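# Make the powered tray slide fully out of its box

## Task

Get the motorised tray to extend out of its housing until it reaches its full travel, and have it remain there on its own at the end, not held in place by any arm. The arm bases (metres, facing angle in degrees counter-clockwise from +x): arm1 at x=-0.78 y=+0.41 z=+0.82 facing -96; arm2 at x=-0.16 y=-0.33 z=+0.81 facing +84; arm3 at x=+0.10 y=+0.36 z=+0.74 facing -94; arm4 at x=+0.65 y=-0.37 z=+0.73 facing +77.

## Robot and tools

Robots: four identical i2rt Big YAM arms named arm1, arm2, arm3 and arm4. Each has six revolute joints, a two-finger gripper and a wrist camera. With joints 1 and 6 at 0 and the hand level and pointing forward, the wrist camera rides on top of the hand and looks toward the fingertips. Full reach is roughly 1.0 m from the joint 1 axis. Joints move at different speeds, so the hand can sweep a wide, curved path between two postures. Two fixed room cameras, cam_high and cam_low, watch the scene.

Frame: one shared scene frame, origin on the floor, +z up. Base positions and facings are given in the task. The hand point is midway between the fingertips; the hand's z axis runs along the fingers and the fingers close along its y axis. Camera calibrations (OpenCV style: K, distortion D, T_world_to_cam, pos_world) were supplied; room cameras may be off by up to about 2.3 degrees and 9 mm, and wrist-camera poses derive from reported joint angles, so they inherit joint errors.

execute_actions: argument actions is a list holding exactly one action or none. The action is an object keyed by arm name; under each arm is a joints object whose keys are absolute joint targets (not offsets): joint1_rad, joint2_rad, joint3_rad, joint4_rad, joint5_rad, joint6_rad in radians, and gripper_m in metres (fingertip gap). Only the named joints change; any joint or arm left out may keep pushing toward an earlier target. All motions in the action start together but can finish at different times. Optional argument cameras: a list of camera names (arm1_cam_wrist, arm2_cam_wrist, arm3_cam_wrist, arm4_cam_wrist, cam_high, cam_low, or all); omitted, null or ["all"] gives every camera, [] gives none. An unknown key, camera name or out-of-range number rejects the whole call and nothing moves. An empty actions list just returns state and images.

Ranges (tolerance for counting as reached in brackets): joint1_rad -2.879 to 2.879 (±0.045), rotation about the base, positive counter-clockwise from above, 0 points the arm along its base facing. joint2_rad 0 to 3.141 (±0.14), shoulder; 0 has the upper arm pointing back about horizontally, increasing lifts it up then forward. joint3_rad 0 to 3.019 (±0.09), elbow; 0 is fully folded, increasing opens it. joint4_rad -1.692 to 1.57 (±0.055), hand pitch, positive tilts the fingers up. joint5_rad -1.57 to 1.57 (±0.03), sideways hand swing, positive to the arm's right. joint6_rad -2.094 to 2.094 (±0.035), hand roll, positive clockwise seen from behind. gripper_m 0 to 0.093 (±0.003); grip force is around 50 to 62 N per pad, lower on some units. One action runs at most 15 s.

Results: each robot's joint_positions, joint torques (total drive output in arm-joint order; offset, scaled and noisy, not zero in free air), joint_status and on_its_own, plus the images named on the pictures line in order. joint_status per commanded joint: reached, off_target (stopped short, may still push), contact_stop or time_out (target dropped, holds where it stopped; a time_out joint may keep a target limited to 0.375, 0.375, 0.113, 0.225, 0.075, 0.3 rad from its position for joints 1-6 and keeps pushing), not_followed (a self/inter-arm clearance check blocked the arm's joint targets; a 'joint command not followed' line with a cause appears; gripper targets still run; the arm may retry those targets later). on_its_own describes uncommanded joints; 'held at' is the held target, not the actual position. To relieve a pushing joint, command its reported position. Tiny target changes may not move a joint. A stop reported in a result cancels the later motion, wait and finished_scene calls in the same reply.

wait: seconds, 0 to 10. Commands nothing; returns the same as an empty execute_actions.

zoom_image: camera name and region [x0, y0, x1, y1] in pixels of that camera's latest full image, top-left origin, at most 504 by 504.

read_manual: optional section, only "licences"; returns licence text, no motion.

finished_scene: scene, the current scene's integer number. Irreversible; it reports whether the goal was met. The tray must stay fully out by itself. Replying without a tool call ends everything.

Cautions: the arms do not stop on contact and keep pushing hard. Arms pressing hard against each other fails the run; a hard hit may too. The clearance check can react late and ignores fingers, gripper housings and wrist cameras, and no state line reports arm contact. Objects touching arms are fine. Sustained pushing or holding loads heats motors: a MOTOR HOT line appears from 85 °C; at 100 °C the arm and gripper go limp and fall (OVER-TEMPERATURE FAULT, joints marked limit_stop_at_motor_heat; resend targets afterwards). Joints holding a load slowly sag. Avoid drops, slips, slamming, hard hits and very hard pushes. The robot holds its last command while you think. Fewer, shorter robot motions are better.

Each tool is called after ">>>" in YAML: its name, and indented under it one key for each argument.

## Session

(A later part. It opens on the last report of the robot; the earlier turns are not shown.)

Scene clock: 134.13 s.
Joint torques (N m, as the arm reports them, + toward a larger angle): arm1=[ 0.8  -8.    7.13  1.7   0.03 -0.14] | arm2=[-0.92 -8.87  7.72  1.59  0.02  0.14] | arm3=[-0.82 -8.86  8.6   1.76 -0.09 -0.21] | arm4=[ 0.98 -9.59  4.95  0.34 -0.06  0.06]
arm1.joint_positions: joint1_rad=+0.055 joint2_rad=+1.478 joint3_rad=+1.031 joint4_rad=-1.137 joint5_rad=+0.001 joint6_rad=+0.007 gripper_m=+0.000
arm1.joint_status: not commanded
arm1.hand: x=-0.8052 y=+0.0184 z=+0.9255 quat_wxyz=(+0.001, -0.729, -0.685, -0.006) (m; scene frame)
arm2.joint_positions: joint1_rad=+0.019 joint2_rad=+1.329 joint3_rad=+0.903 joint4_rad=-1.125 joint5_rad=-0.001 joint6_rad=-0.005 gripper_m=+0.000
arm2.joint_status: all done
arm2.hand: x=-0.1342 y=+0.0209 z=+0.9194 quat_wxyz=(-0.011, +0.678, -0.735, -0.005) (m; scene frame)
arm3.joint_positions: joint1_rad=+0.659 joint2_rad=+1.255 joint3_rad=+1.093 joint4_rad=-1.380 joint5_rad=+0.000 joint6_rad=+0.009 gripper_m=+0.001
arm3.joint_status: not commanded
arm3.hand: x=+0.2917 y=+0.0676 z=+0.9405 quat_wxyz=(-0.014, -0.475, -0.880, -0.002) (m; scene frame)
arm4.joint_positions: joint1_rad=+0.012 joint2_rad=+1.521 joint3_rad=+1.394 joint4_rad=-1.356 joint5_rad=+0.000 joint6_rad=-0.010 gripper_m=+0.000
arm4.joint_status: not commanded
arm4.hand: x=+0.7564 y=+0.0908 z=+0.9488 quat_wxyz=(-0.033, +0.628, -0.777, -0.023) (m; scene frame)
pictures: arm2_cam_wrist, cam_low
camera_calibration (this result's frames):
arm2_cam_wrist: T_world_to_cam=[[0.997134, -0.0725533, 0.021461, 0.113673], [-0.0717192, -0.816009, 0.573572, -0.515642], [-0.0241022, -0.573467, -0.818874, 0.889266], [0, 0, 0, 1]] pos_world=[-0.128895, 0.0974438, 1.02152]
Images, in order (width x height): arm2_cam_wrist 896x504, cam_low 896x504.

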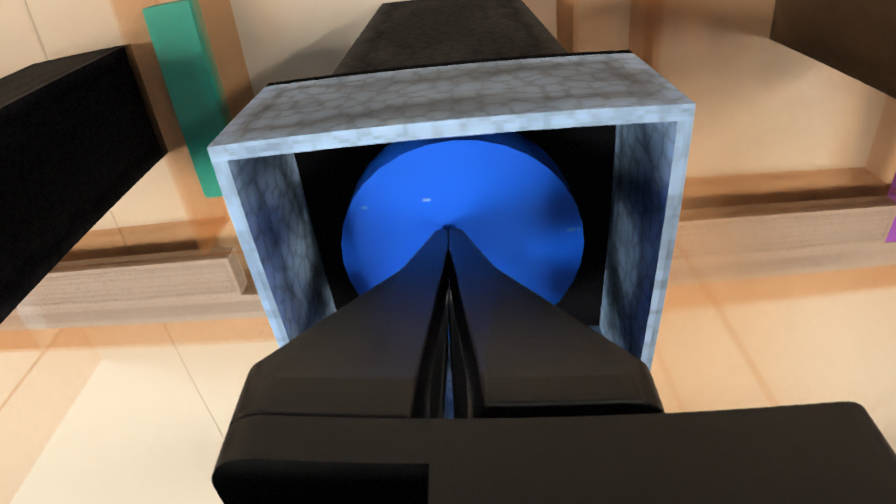

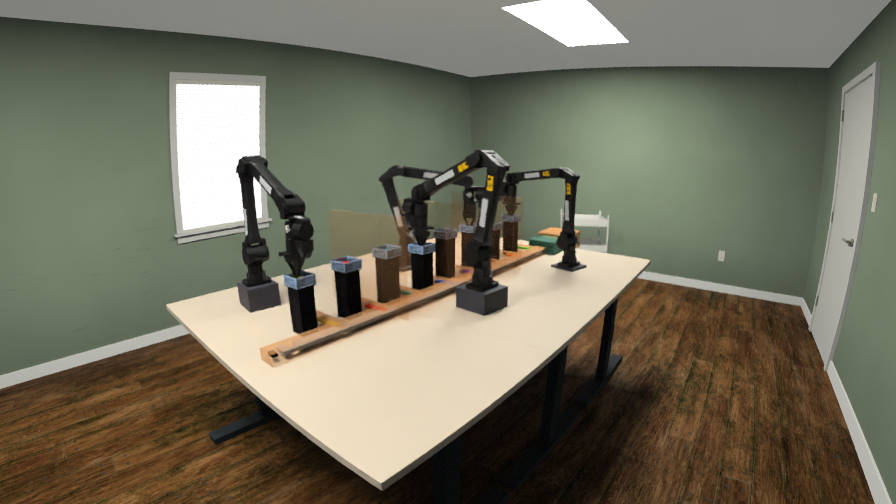

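>>> execute_actions:
  actions:
    - {"arm3": {"joints": {"joint1_rad": 0.664, "joint2_rad": 1.272, "joint3_rad": 1.228, "joint4_rad": -1.527}}}
  cameras: []

>>> execute_actions:
  actions:
    - {"arm3": {"joints": {"joint1_rad": 0.003, "joint2_rad": 1.098, "joint3_rad": 1.091, "joint4_rad": -1.563}}}
  cameras: []

>>> execute_actions:
  actions:
    - {"arm3": {"joints": {"joint1_rad": 0.003, "joint2_rad": 1.129, "joint3_rad": 0.955, "joint4_rad": -1.397}}}
  cameras: ["arm2_cam_wrist", "arm3_cam_wrist"]

Scene clock: 136.20 s.
Joint torques (N m, as the arm reports them, + toward a larger angle): arm1=[ 1.   -8.23  7.15  1.76  0.04 -0.15] | arm2=[-1.12 -8.8   7.69  1.69 -0.03  0.16] | arm3=[-0.67 -8.69 13.95 -0.05 -0.1  -0.2 ] | arm4=[ 0.97 -9.63  4.95  0.33 -0.06  0.06]
arm1.joint_positions: joint1_rad=+0.055 joint2_rad=+1.478 joint3_rad=+1.031 joint4_rad=-1.137 joint5_rad=+0.001 joint6_rad=+0.007 gripper_m=+0.000
arm1.joint_status: not commanded
arm1.hand: x=-0.8052 y=+0.0184 z=+0.9255 quat_wxyz=(+0.001, -0.729, -0.685, -0.006) (m; scene frame)
arm2.joint_positions: joint1_rad=+0.019 joint2_rad=+1.329 joint3_rad=+0.903 joint4_rad=-1.125 joint5_rad=-0.001 joint6_rad=-0.005 gripper_m=+0.000
arm2.joint_status: not commanded
arm2.hand: x=-0.1342 y=+0.0209 z=+0.9194 quat_wxyz=(-0.011, +0.678, -0.735, -0.005) (m; scene frame)
arm3.joint_positions: joint1_rad=+0.659 joint2_rad=+1.255 joint3_rad=+1.189 joint4_rad=-1.515 joint5_rad=+0.000 joint6_rad=+0.009 gripper_m=+0.001
arm3.joint_status: all done
arm3.hand: x=+0.2882 y=+0.0718 z=+0.9767 quat_wxyz=(+0.003, -0.475, -0.880, -0.011) (m; scene frame)
arm4.joint_positions: joint1_rad=+0.012 joint2_rad=+1.521 joint3_rad=+1.394 joint4_rad=-1.356 joint5_rad=+0.000 joint6_rad=-0.010 gripper_m=+0.000
arm4.joint_status: not commanded
arm4.hand: x=+0.7564 y=+0.0908 z=+0.9488 quat_wxyz=(-0.033, +0.628, -0.777, -0.023) (m; scene frame)
pictures: none
No camera images: the call's "cameras" was empty. Leave "cameras" out to get every camera's image.

Scene clock: 137.47 s.
Joint torques (N m, as the arm reports them, + toward a larger angle): arm1=[ 0.93 -8.2   7.09  1.71  0.04 -0.15] | arm2=[-1.01 -8.82  7.64  1.66 -0.02  0.15] | arm3=[-1.98 -7.83 10.65  0.13 -0.09 -0.2 ] | arm4=[ 0.95 -9.62  4.93  0.32 -0.06  0.06]
arm1.joint_positions: joint1_rad=+0.055 joint2_rad=+1.478 joint3_rad=+1.031 joint4_rad=-1.137 joint5_rad=+0.001 joint6_rad=+0.007 gripper_m=+0.000
arm1.joint_status: not commanded
arm1.hand: x=-0.8052 y=+0.0184 z=+0.9255 quat_wxyz=(+0.001, -0.729, -0.685, -0.006) (m; scene frame)
arm2.joint_positions: joint1_rad=+0.019 joint2_rad=+1.329 joint3_rad=+0.903 joint4_rad=-1.125 joint5_rad=-0.001 joint6_rad=-0.005 gripper_m=+0.000
arm2.joint_status: not commanded
arm2.hand: x=-0.1342 y=+0.0209 z=+0.9194 quat_wxyz=(-0.011, +0.678, -0.735, -0.005) (m; scene frame)
arm3.joint_positions: joint1_rad=+0.010 joint2_rad=+1.089 joint3_rad=+1.091 joint4_rad=-1.553 joint5_rad=+0.000 joint6_rad=+0.009 gripper_m=+0.001
arm3.joint_status: all done
arm3.hand: x=+0.0775 y=+0.0677 z=+0.9865 quat_wxyz=(-0.005, -0.731, -0.683, -0.002) (m; scene frame)
arm4.joint_positions: joint1_rad=+0.012 joint2_rad=+1.521 joint3_rad=+1.394 joint4_rad=-1.356 joint5_rad=+0.000 joint6_rad=-0.010 gripper_m=+0.000
arm4.joint_status: not commanded
arm4.hand: x=+0.7564 y=+0.0908 z=+0.9488 quat_wxyz=(-0.033, +0.628, -0.777, -0.023) (m; scene frame)
pictures: none
No camera images: the call's "cameras" was empty. Leave "cameras" out to get every camera's image.

Scene clock: 138.33 s.
Joint torques (N m, as the arm reports them, + toward a larger angle): arm1=[ 1.08 -8.03  7.12  1.72  0.03 -0.15] | arm2=[-0.66 -8.55  7.82  1.65 -0.04  0.15] | arm3=[-2.12 -6.81  8.55  1.85 -0.08 -0.2 ] | arm4=[ 1.01 -9.59  4.94  0.33 -0.06  0.06]
arm1.joint_positions: joint1_rad=+0.055 joint2_rad=+1.478 joint3_rad=+1.031 joint4_rad=-1.137 joint5_rad=+0.001 joint6_rad=+0.007 gripper_m=+0.000
arm1.joint_status: not commanded
arm1.hand: x=-0.8052 y=+0.0184 z=+0.9255 quat_wxyz=(+0.001, -0.729, -0.685, -0.006) (m; scene frame)
arm2.joint_positions: joint1_rad=+0.019 joint2_rad=+1.329 joint3_rad=+0.903 joint4_rad=-1.125 joint5_rad=-0.001 joint6_rad=-0.005 gripper_m=+0.000
arm2.joint_status: not commanded
arm2.hand: x=-0.1342 y=+0.0209 z=+0.9194 quat_wxyz=(-0.011, +0.678, -0.735, -0.005) (m; scene frame)
arm3.joint_positions: joint1_rad=+0.010 joint2_rad=+1.102 joint3_rad=+0.981 joint4_rad=-1.424 joint5_rad=+0.000 joint6_rad=+0.009 gripper_m=+0.001
arm3.joint_status: all done
arm3.hand: x=+0.0778 y=+0.0649 z=+0.9412 quat_wxyz=(-0.007, -0.731, -0.683, +0.001) (m; scene frame)
arm4.joint_positions: joint1_rad=+0.012 joint2_rad=+1.521 joint3_rad=+1.394 joint4_rad=-1.356 joint5_rad=+0.000 joint6_rad=-0.010 gripper_m=+0.000
arm4.joint_status: not commanded
arm4.hand: x=+0.7564 y=+0.0908 z=+0.9488 quat_wxyz=(-0.033, +0.628, -0.777, -0.023) (m; scene frame)
pictures: arm2_cam_wrist, arm3_cam_wrist
camera_calibration (this result's frames):
arm2_cam_wrist: T_world_to_cam=[[0.997134, -0.0725533, 0.021461, 0.113673], [-0.0717192, -0.816009, 0.573572, -0.515642], [-0.0241022, -0.573467, -0.818874, 0.889266], [0, 0, 0, 1]] pos_world=[-0.128895, 0.0974438, 1.02152]
arm3_cam_wrist: T_world_to_cam=[[-0.997513, 0.0692047, -0.0133563, 0.0824062], [0.0485624, 0.81218, 0.581382, -0.602564], [0.0510821, 0.579287, -0.813521, 0.851885], [0, 0, 0, 1]] pos_world=[0.0679471, -0.00979878, 1.04445]
Images, in order (width x height): arm2_cam_wrist 896x504, arm3_cam_wrist 896x504.

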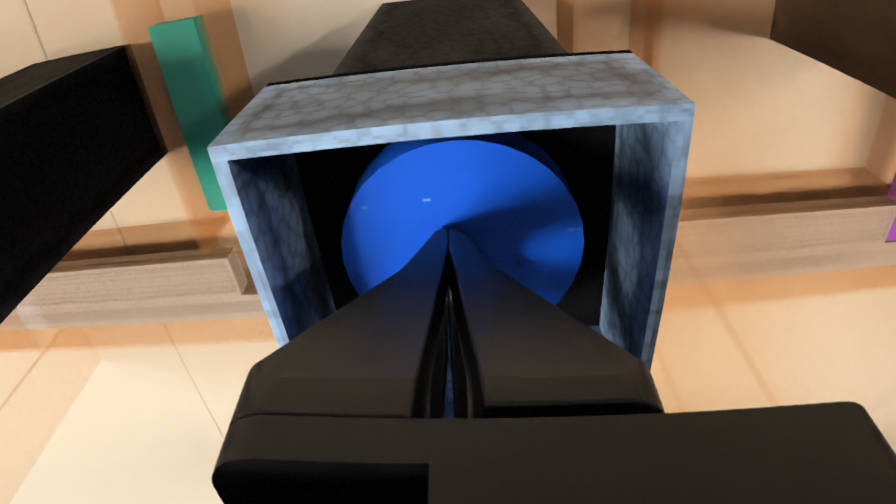

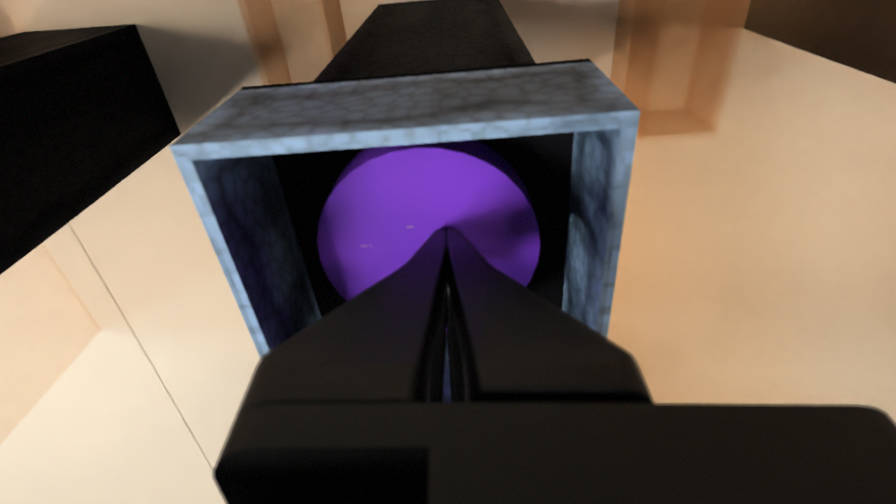

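>>> wait:
  seconds: 10

>>> wait:
  seconds: 10

Scene clock: 149.10 s.
Joint torques (N m, as the arm reports them, + toward a larger angle): arm1=[ 1.12 -7.96  7.12  1.71  0.03 -0.15] | arm2=[-0.76 -8.87  7.6   1.6   0.    0.15] | arm3=[-2.09 -6.61  8.49  1.82 -0.09 -0.2 ] | arm4=[ 0.96 -9.6   4.94  0.33 -0.06  0.06]
arm1.joint_positions: joint1_rad=+0.055 joint2_rad=+1.478 joint3_rad=+1.031 joint4_rad=-1.137 joint5_rad=+0.001 joint6_rad=+0.007 gripper_m=+0.000
arm1.joint_status: not commanded
arm1.hand: x=-0.8052 y=+0.0184 z=+0.9255 quat_wxyz=(+0.001, -0.729, -0.685, -0.006) (m; scene frame)
arm2.joint_positions: joint1_rad=+0.019 joint2_rad=+1.329 joint3_rad=+0.903 joint4_rad=-1.125 joint5_rad=-0.001 joint6_rad=-0.005 gripper_m=+0.000
arm2.joint_status: not commanded
arm2.hand: x=-0.1342 y=+0.0209 z=+0.9194 quat_wxyz=(-0.011, +0.678, -0.735, -0.005) (m; scene frame)
arm3.joint_positions: joint1_rad=+0.010 joint2_rad=+1.102 joint3_rad=+0.981 joint4_rad=-1.424 joint5_rad=+0.000 joint6_rad=+0.009 gripper_m=+0.001
arm3.joint_status: all done
arm3.hand: x=+0.0778 y=+0.0649 z=+0.9412 quat_wxyz=(-0.007, -0.731, -0.683, +0.001) (m; scene frame)
arm4.joint_positions: joint1_rad=+0.012 joint2_rad=+1.521 joint3_rad=+1.394 joint4_rad=-1.356 joint5_rad=+0.000 joint6_rad=-0.010 gripper_m=+0.000
arm4.joint_status: not commanded
arm4.hand: x=+0.7564 y=+0.0908 z=+0.9488 quat_wxyz=(-0.033, +0.628, -0.777, -0.023) (m; scene frame)
wait: 10.00 s; at rest from the start
pictures: arm1_cam_wrist, arm2_cam_wrist, arm3_cam_wrist, arm4_cam_wrist, cam_high, cam_low
camera_calibration (this result's frames):
arm1_cam_wrist: T_world_to_cam=[[-0.997911, 0.0624051, -0.0167233, -0.790375], [0.0399892, 0.79992, 0.598773, -0.532551], [0.0507437, 0.596853, -0.800744, 0.891889], [0, 0, 0, 1]] pos_world=[-0.812685, -0.0570046, 1.01983]
arm2_cam_wrist: T_world_to_cam=[[0.997134, -0.0725533, 0.021461, 0.113673], [-0.0717192, -0.816009, 0.573572, -0.515642], [-0.0241022, -0.573467, -0.818874, 0.889266], [0, 0, 0, 1]] pos_world=[-0.128895, 0.0974438, 1.02152]
arm3_cam_wrist: T_world_to_cam=[[-0.997513, 0.0692047, -0.0133563, 0.0824062], [0.0485624, 0.81218, 0.581382, -0.602564], [0.0510821, 0.579287, -0.813521, 0.851885], [0, 0, 0, 1]] pos_world=[0.0679471, -0.00979878, 1.04445]
arm4_cam_wrist: T_world_to_cam=[[0.977986, -0.208006, 0.0166439, -0.738561], [-0.185497, -0.830075, 0.525896, -0.277516], [-0.095574, -0.517406, -0.850386, 1.05063], [0, 0, 0, 1]] pos_world=[0.771237, 0.15962, 1.05168]
Images, in order (width x height): arm1_cam_wrist 896x504, arm2_cam_wrist 896x504, arm3_cam_wrist 896x504, arm4_cam_wrist 896x504, cam_high 896x504, cam_low 896x504.

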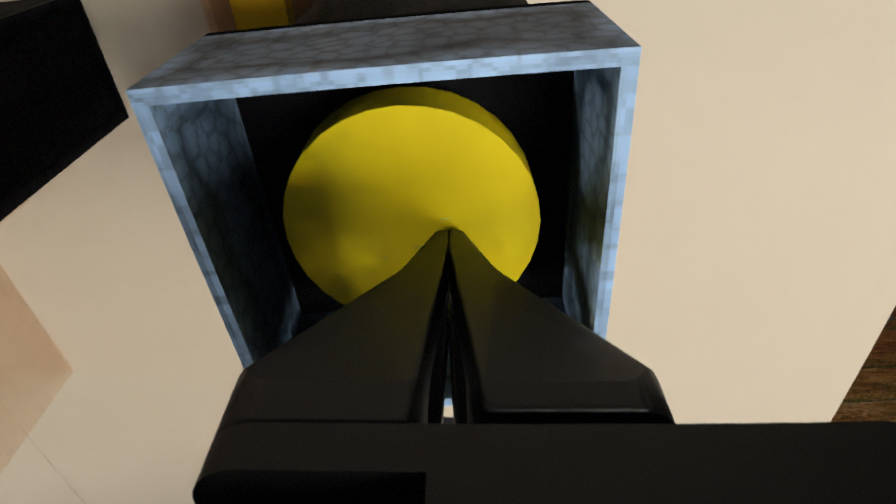

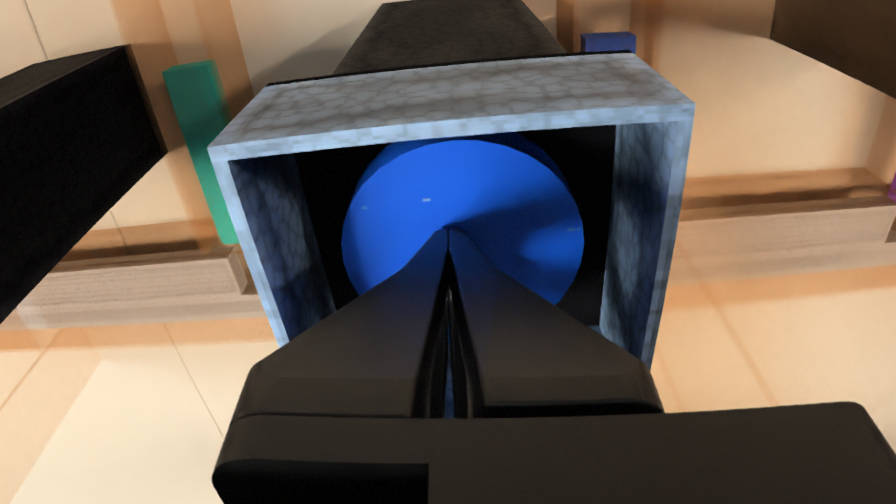

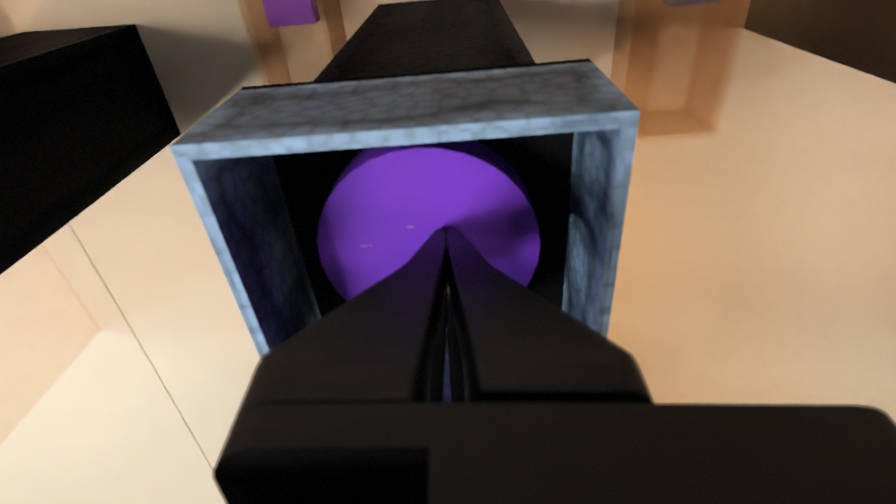

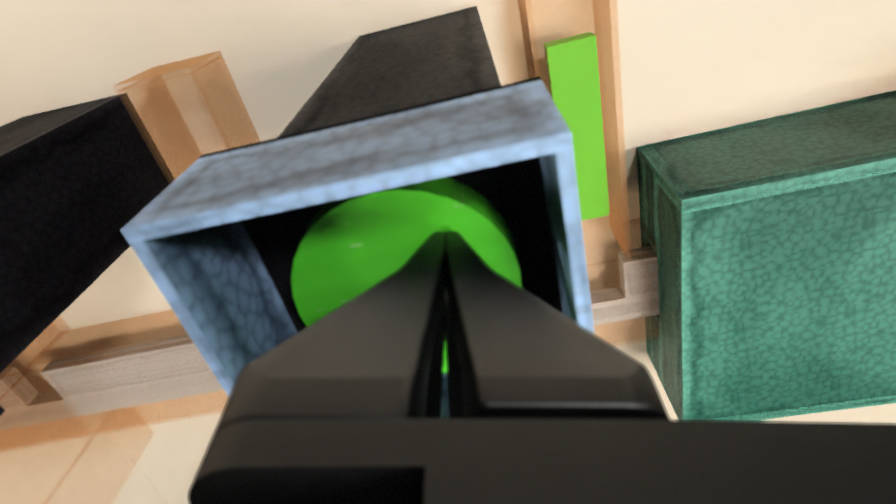

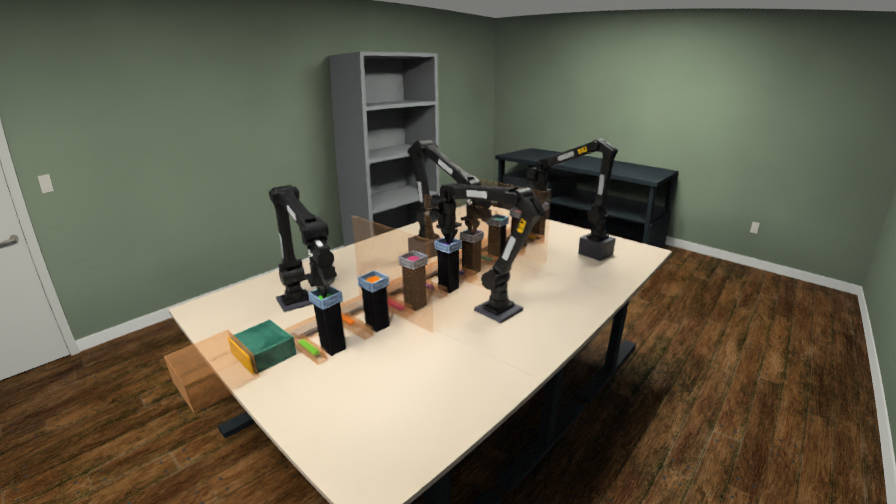

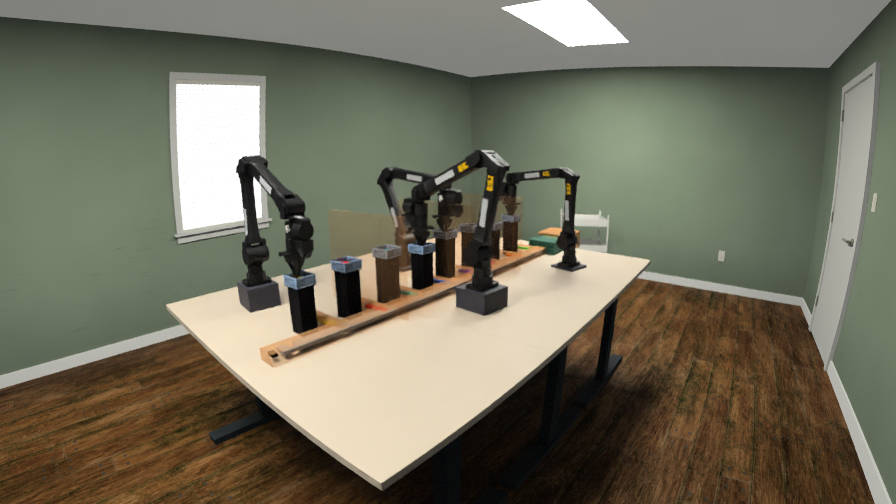

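Scene clock: 159.10 s.
Joint torques (N m, as the arm reports them, + toward a larger angle): arm1=[ 1.1  -8.13  7.09  1.72  0.03 -0.14] | arm2=[-0.81 -8.81  7.75  1.73 -0.04  0.14] | arm3=[-2.07 -6.6   8.45  1.82 -0.09 -0.2 ] | arm4=[ 0.99 -9.64  4.95  0.32 -0.06  0.06]
arm1.joint_positions: joint1_rad=+0.055 joint2_rad=+1.478 joint3_rad=+1.031 joint4_rad=-1.137 joint5_rad=+0.001 joint6_rad=+0.007 gripper_m=+0.000
arm1.joint_status: not commanded
arm1.hand: x=-0.8052 y=+0.0184 z=+0.9255 quat_wxyz=(+0.001, -0.729, -0.685, -0.006) (m; scene frame)
arm2.joint_positions: joint1_rad=+0.019 joint2_rad=+1.329 joint3_rad=+0.903 joint4_rad=-1.125 joint5_rad=-0.001 joint6_rad=-0.005 gripper_m=+0.000
arm2.joint_status: not commanded
arm2.hand: x=-0.1342 y=+0.0209 z=+0.9194 quat_wxyz=(-0.011, +0.678, -0.735, -0.005) (m; scene frame)
arm3.joint_positions: joint1_rad=+0.010 joint2_rad=+1.102 joint3_rad=+0.981 joint4_rad=-1.424 joint5_rad=+0.000 joint6_rad=+0.009 gripper_m=+0.001
arm3.joint_status: all done
arm3.hand: x=+0.0778 y=+0.0649 z=+0.9412 quat_wxyz=(-0.007, -0.731, -0.683, +0.001) (m; scene frame)
arm4.joint_positions: joint1_rad=+0.012 joint2_rad=+1.521 joint3_rad=+1.394 joint4_rad=-1.356 joint5_rad=+0.000 joint6_rad=-0.010 gripper_m=+0.000
arm4.joint_status: not commanded
arm4.hand: x=+0.7564 y=+0.0908 z=+0.9488 quat_wxyz=(-0.033, +0.628, -0.777, -0.023) (m; scene frame)
wait: 10.00 s; at rest by 0.27 s
pictures: arm1_cam_wrist, arm2_cam_wrist, arm3_cam_wrist, arm4_cam_wrist, cam_high, cam_low
camera_calibration (this result's frames):
arm1_cam_wrist: T_world_to_cam=[[-0.997911, 0.0624051, -0.0167233, -0.790375], [0.0399892, 0.79992, 0.598773, -0.532551], [0.0507437, 0.596853, -0.800744, 0.891889], [0, 0, 0, 1]] pos_world=[-0.812685, -0.0570046, 1.01983]
arm2_cam_wrist: T_world_to_cam=[[0.997134, -0.0725533, 0.021461, 0.113673], [-0.0717192, -0.816009, 0.573572, -0.515642], [-0.0241022, -0.573467, -0.818874, 0.889266], [0, 0, 0, 1]] pos_world=[-0.128895, 0.0974438, 1.02152]
arm3_cam_wrist: T_world_to_cam=[[-0.997513, 0.0692047, -0.0133563, 0.0824062], [0.0485624, 0.81218, 0.581382, -0.602564], [0.0510821, 0.579287, -0.813521, 0.851885], [0, 0, 0, 1]] pos_world=[0.0679471, -0.00979878, 1.04445]
arm4_cam_wrist: T_world_to_cam=[[0.977986, -0.208006, 0.0166439, -0.738561], [-0.185497, -0.830075, 0.525896, -0.277516], [-0.095574, -0.517406, -0.850386, 1.05063], [0, 0, 0, 1]] pos_world=[0.771237, 0.15962, 1.05168]
Images, in order (width x height): arm1_cam_wrist 896x504, arm2_cam_wrist 896x504, arm3_cam_wrist 896x504, arm4_cam_wrist 896x504, cam_high 896x504, cam_low 896x504.

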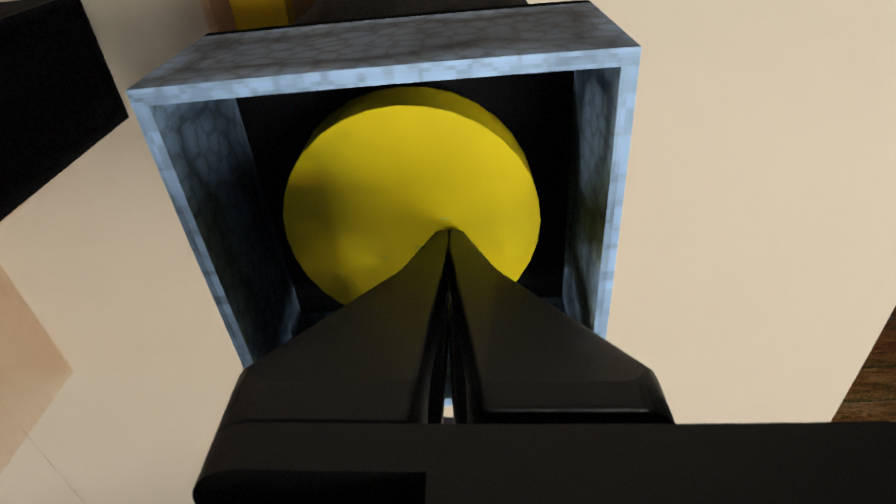

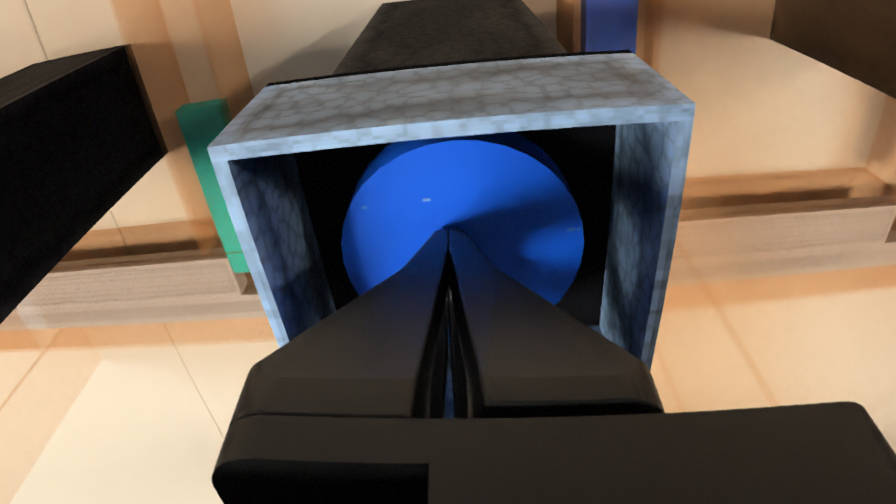

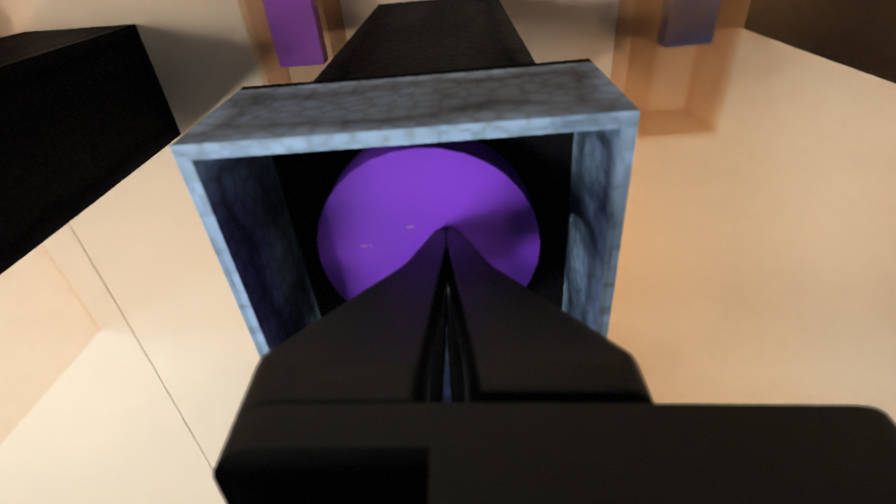

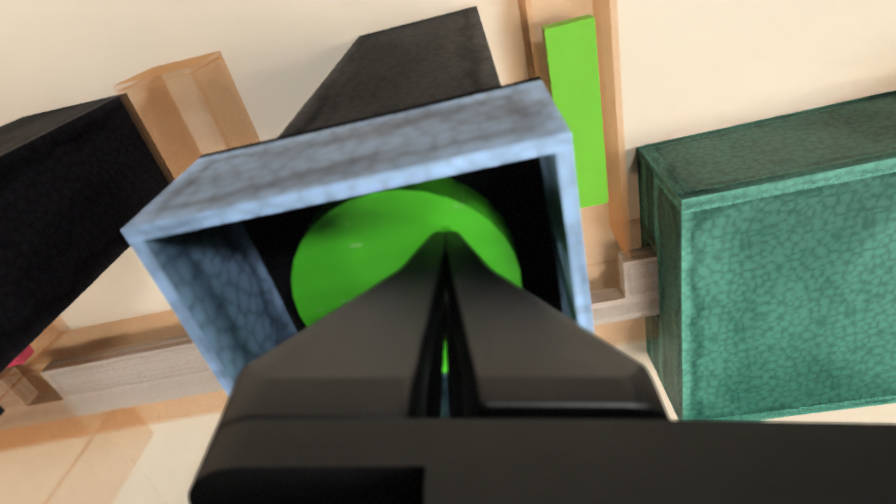

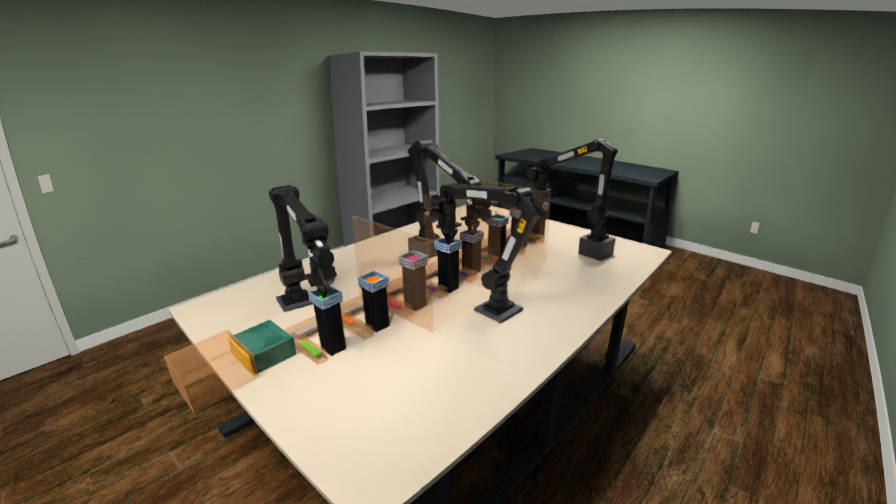

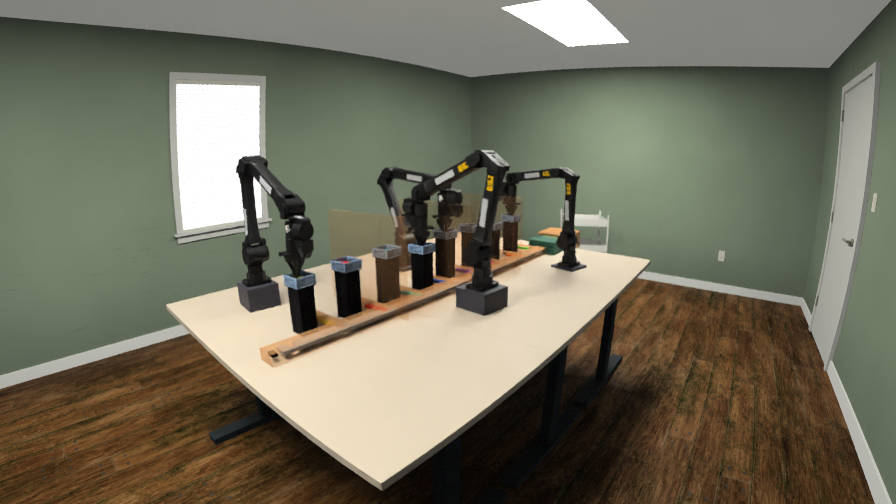

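>>> zoom_image:
  camera: "cam_low"
  region: [296, 296, 366, 336]

Region (296, 296, 366, 336) of cam_low's 896x504 image, scaled by 7.200, with more detail than that image has; it fills the top 288 rows of this view, and the rest is white.

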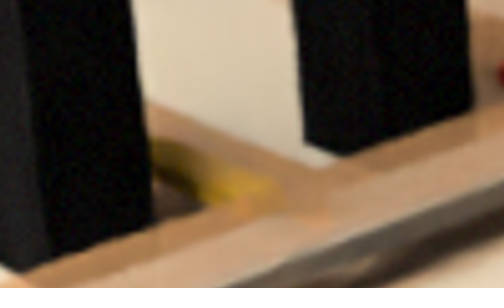

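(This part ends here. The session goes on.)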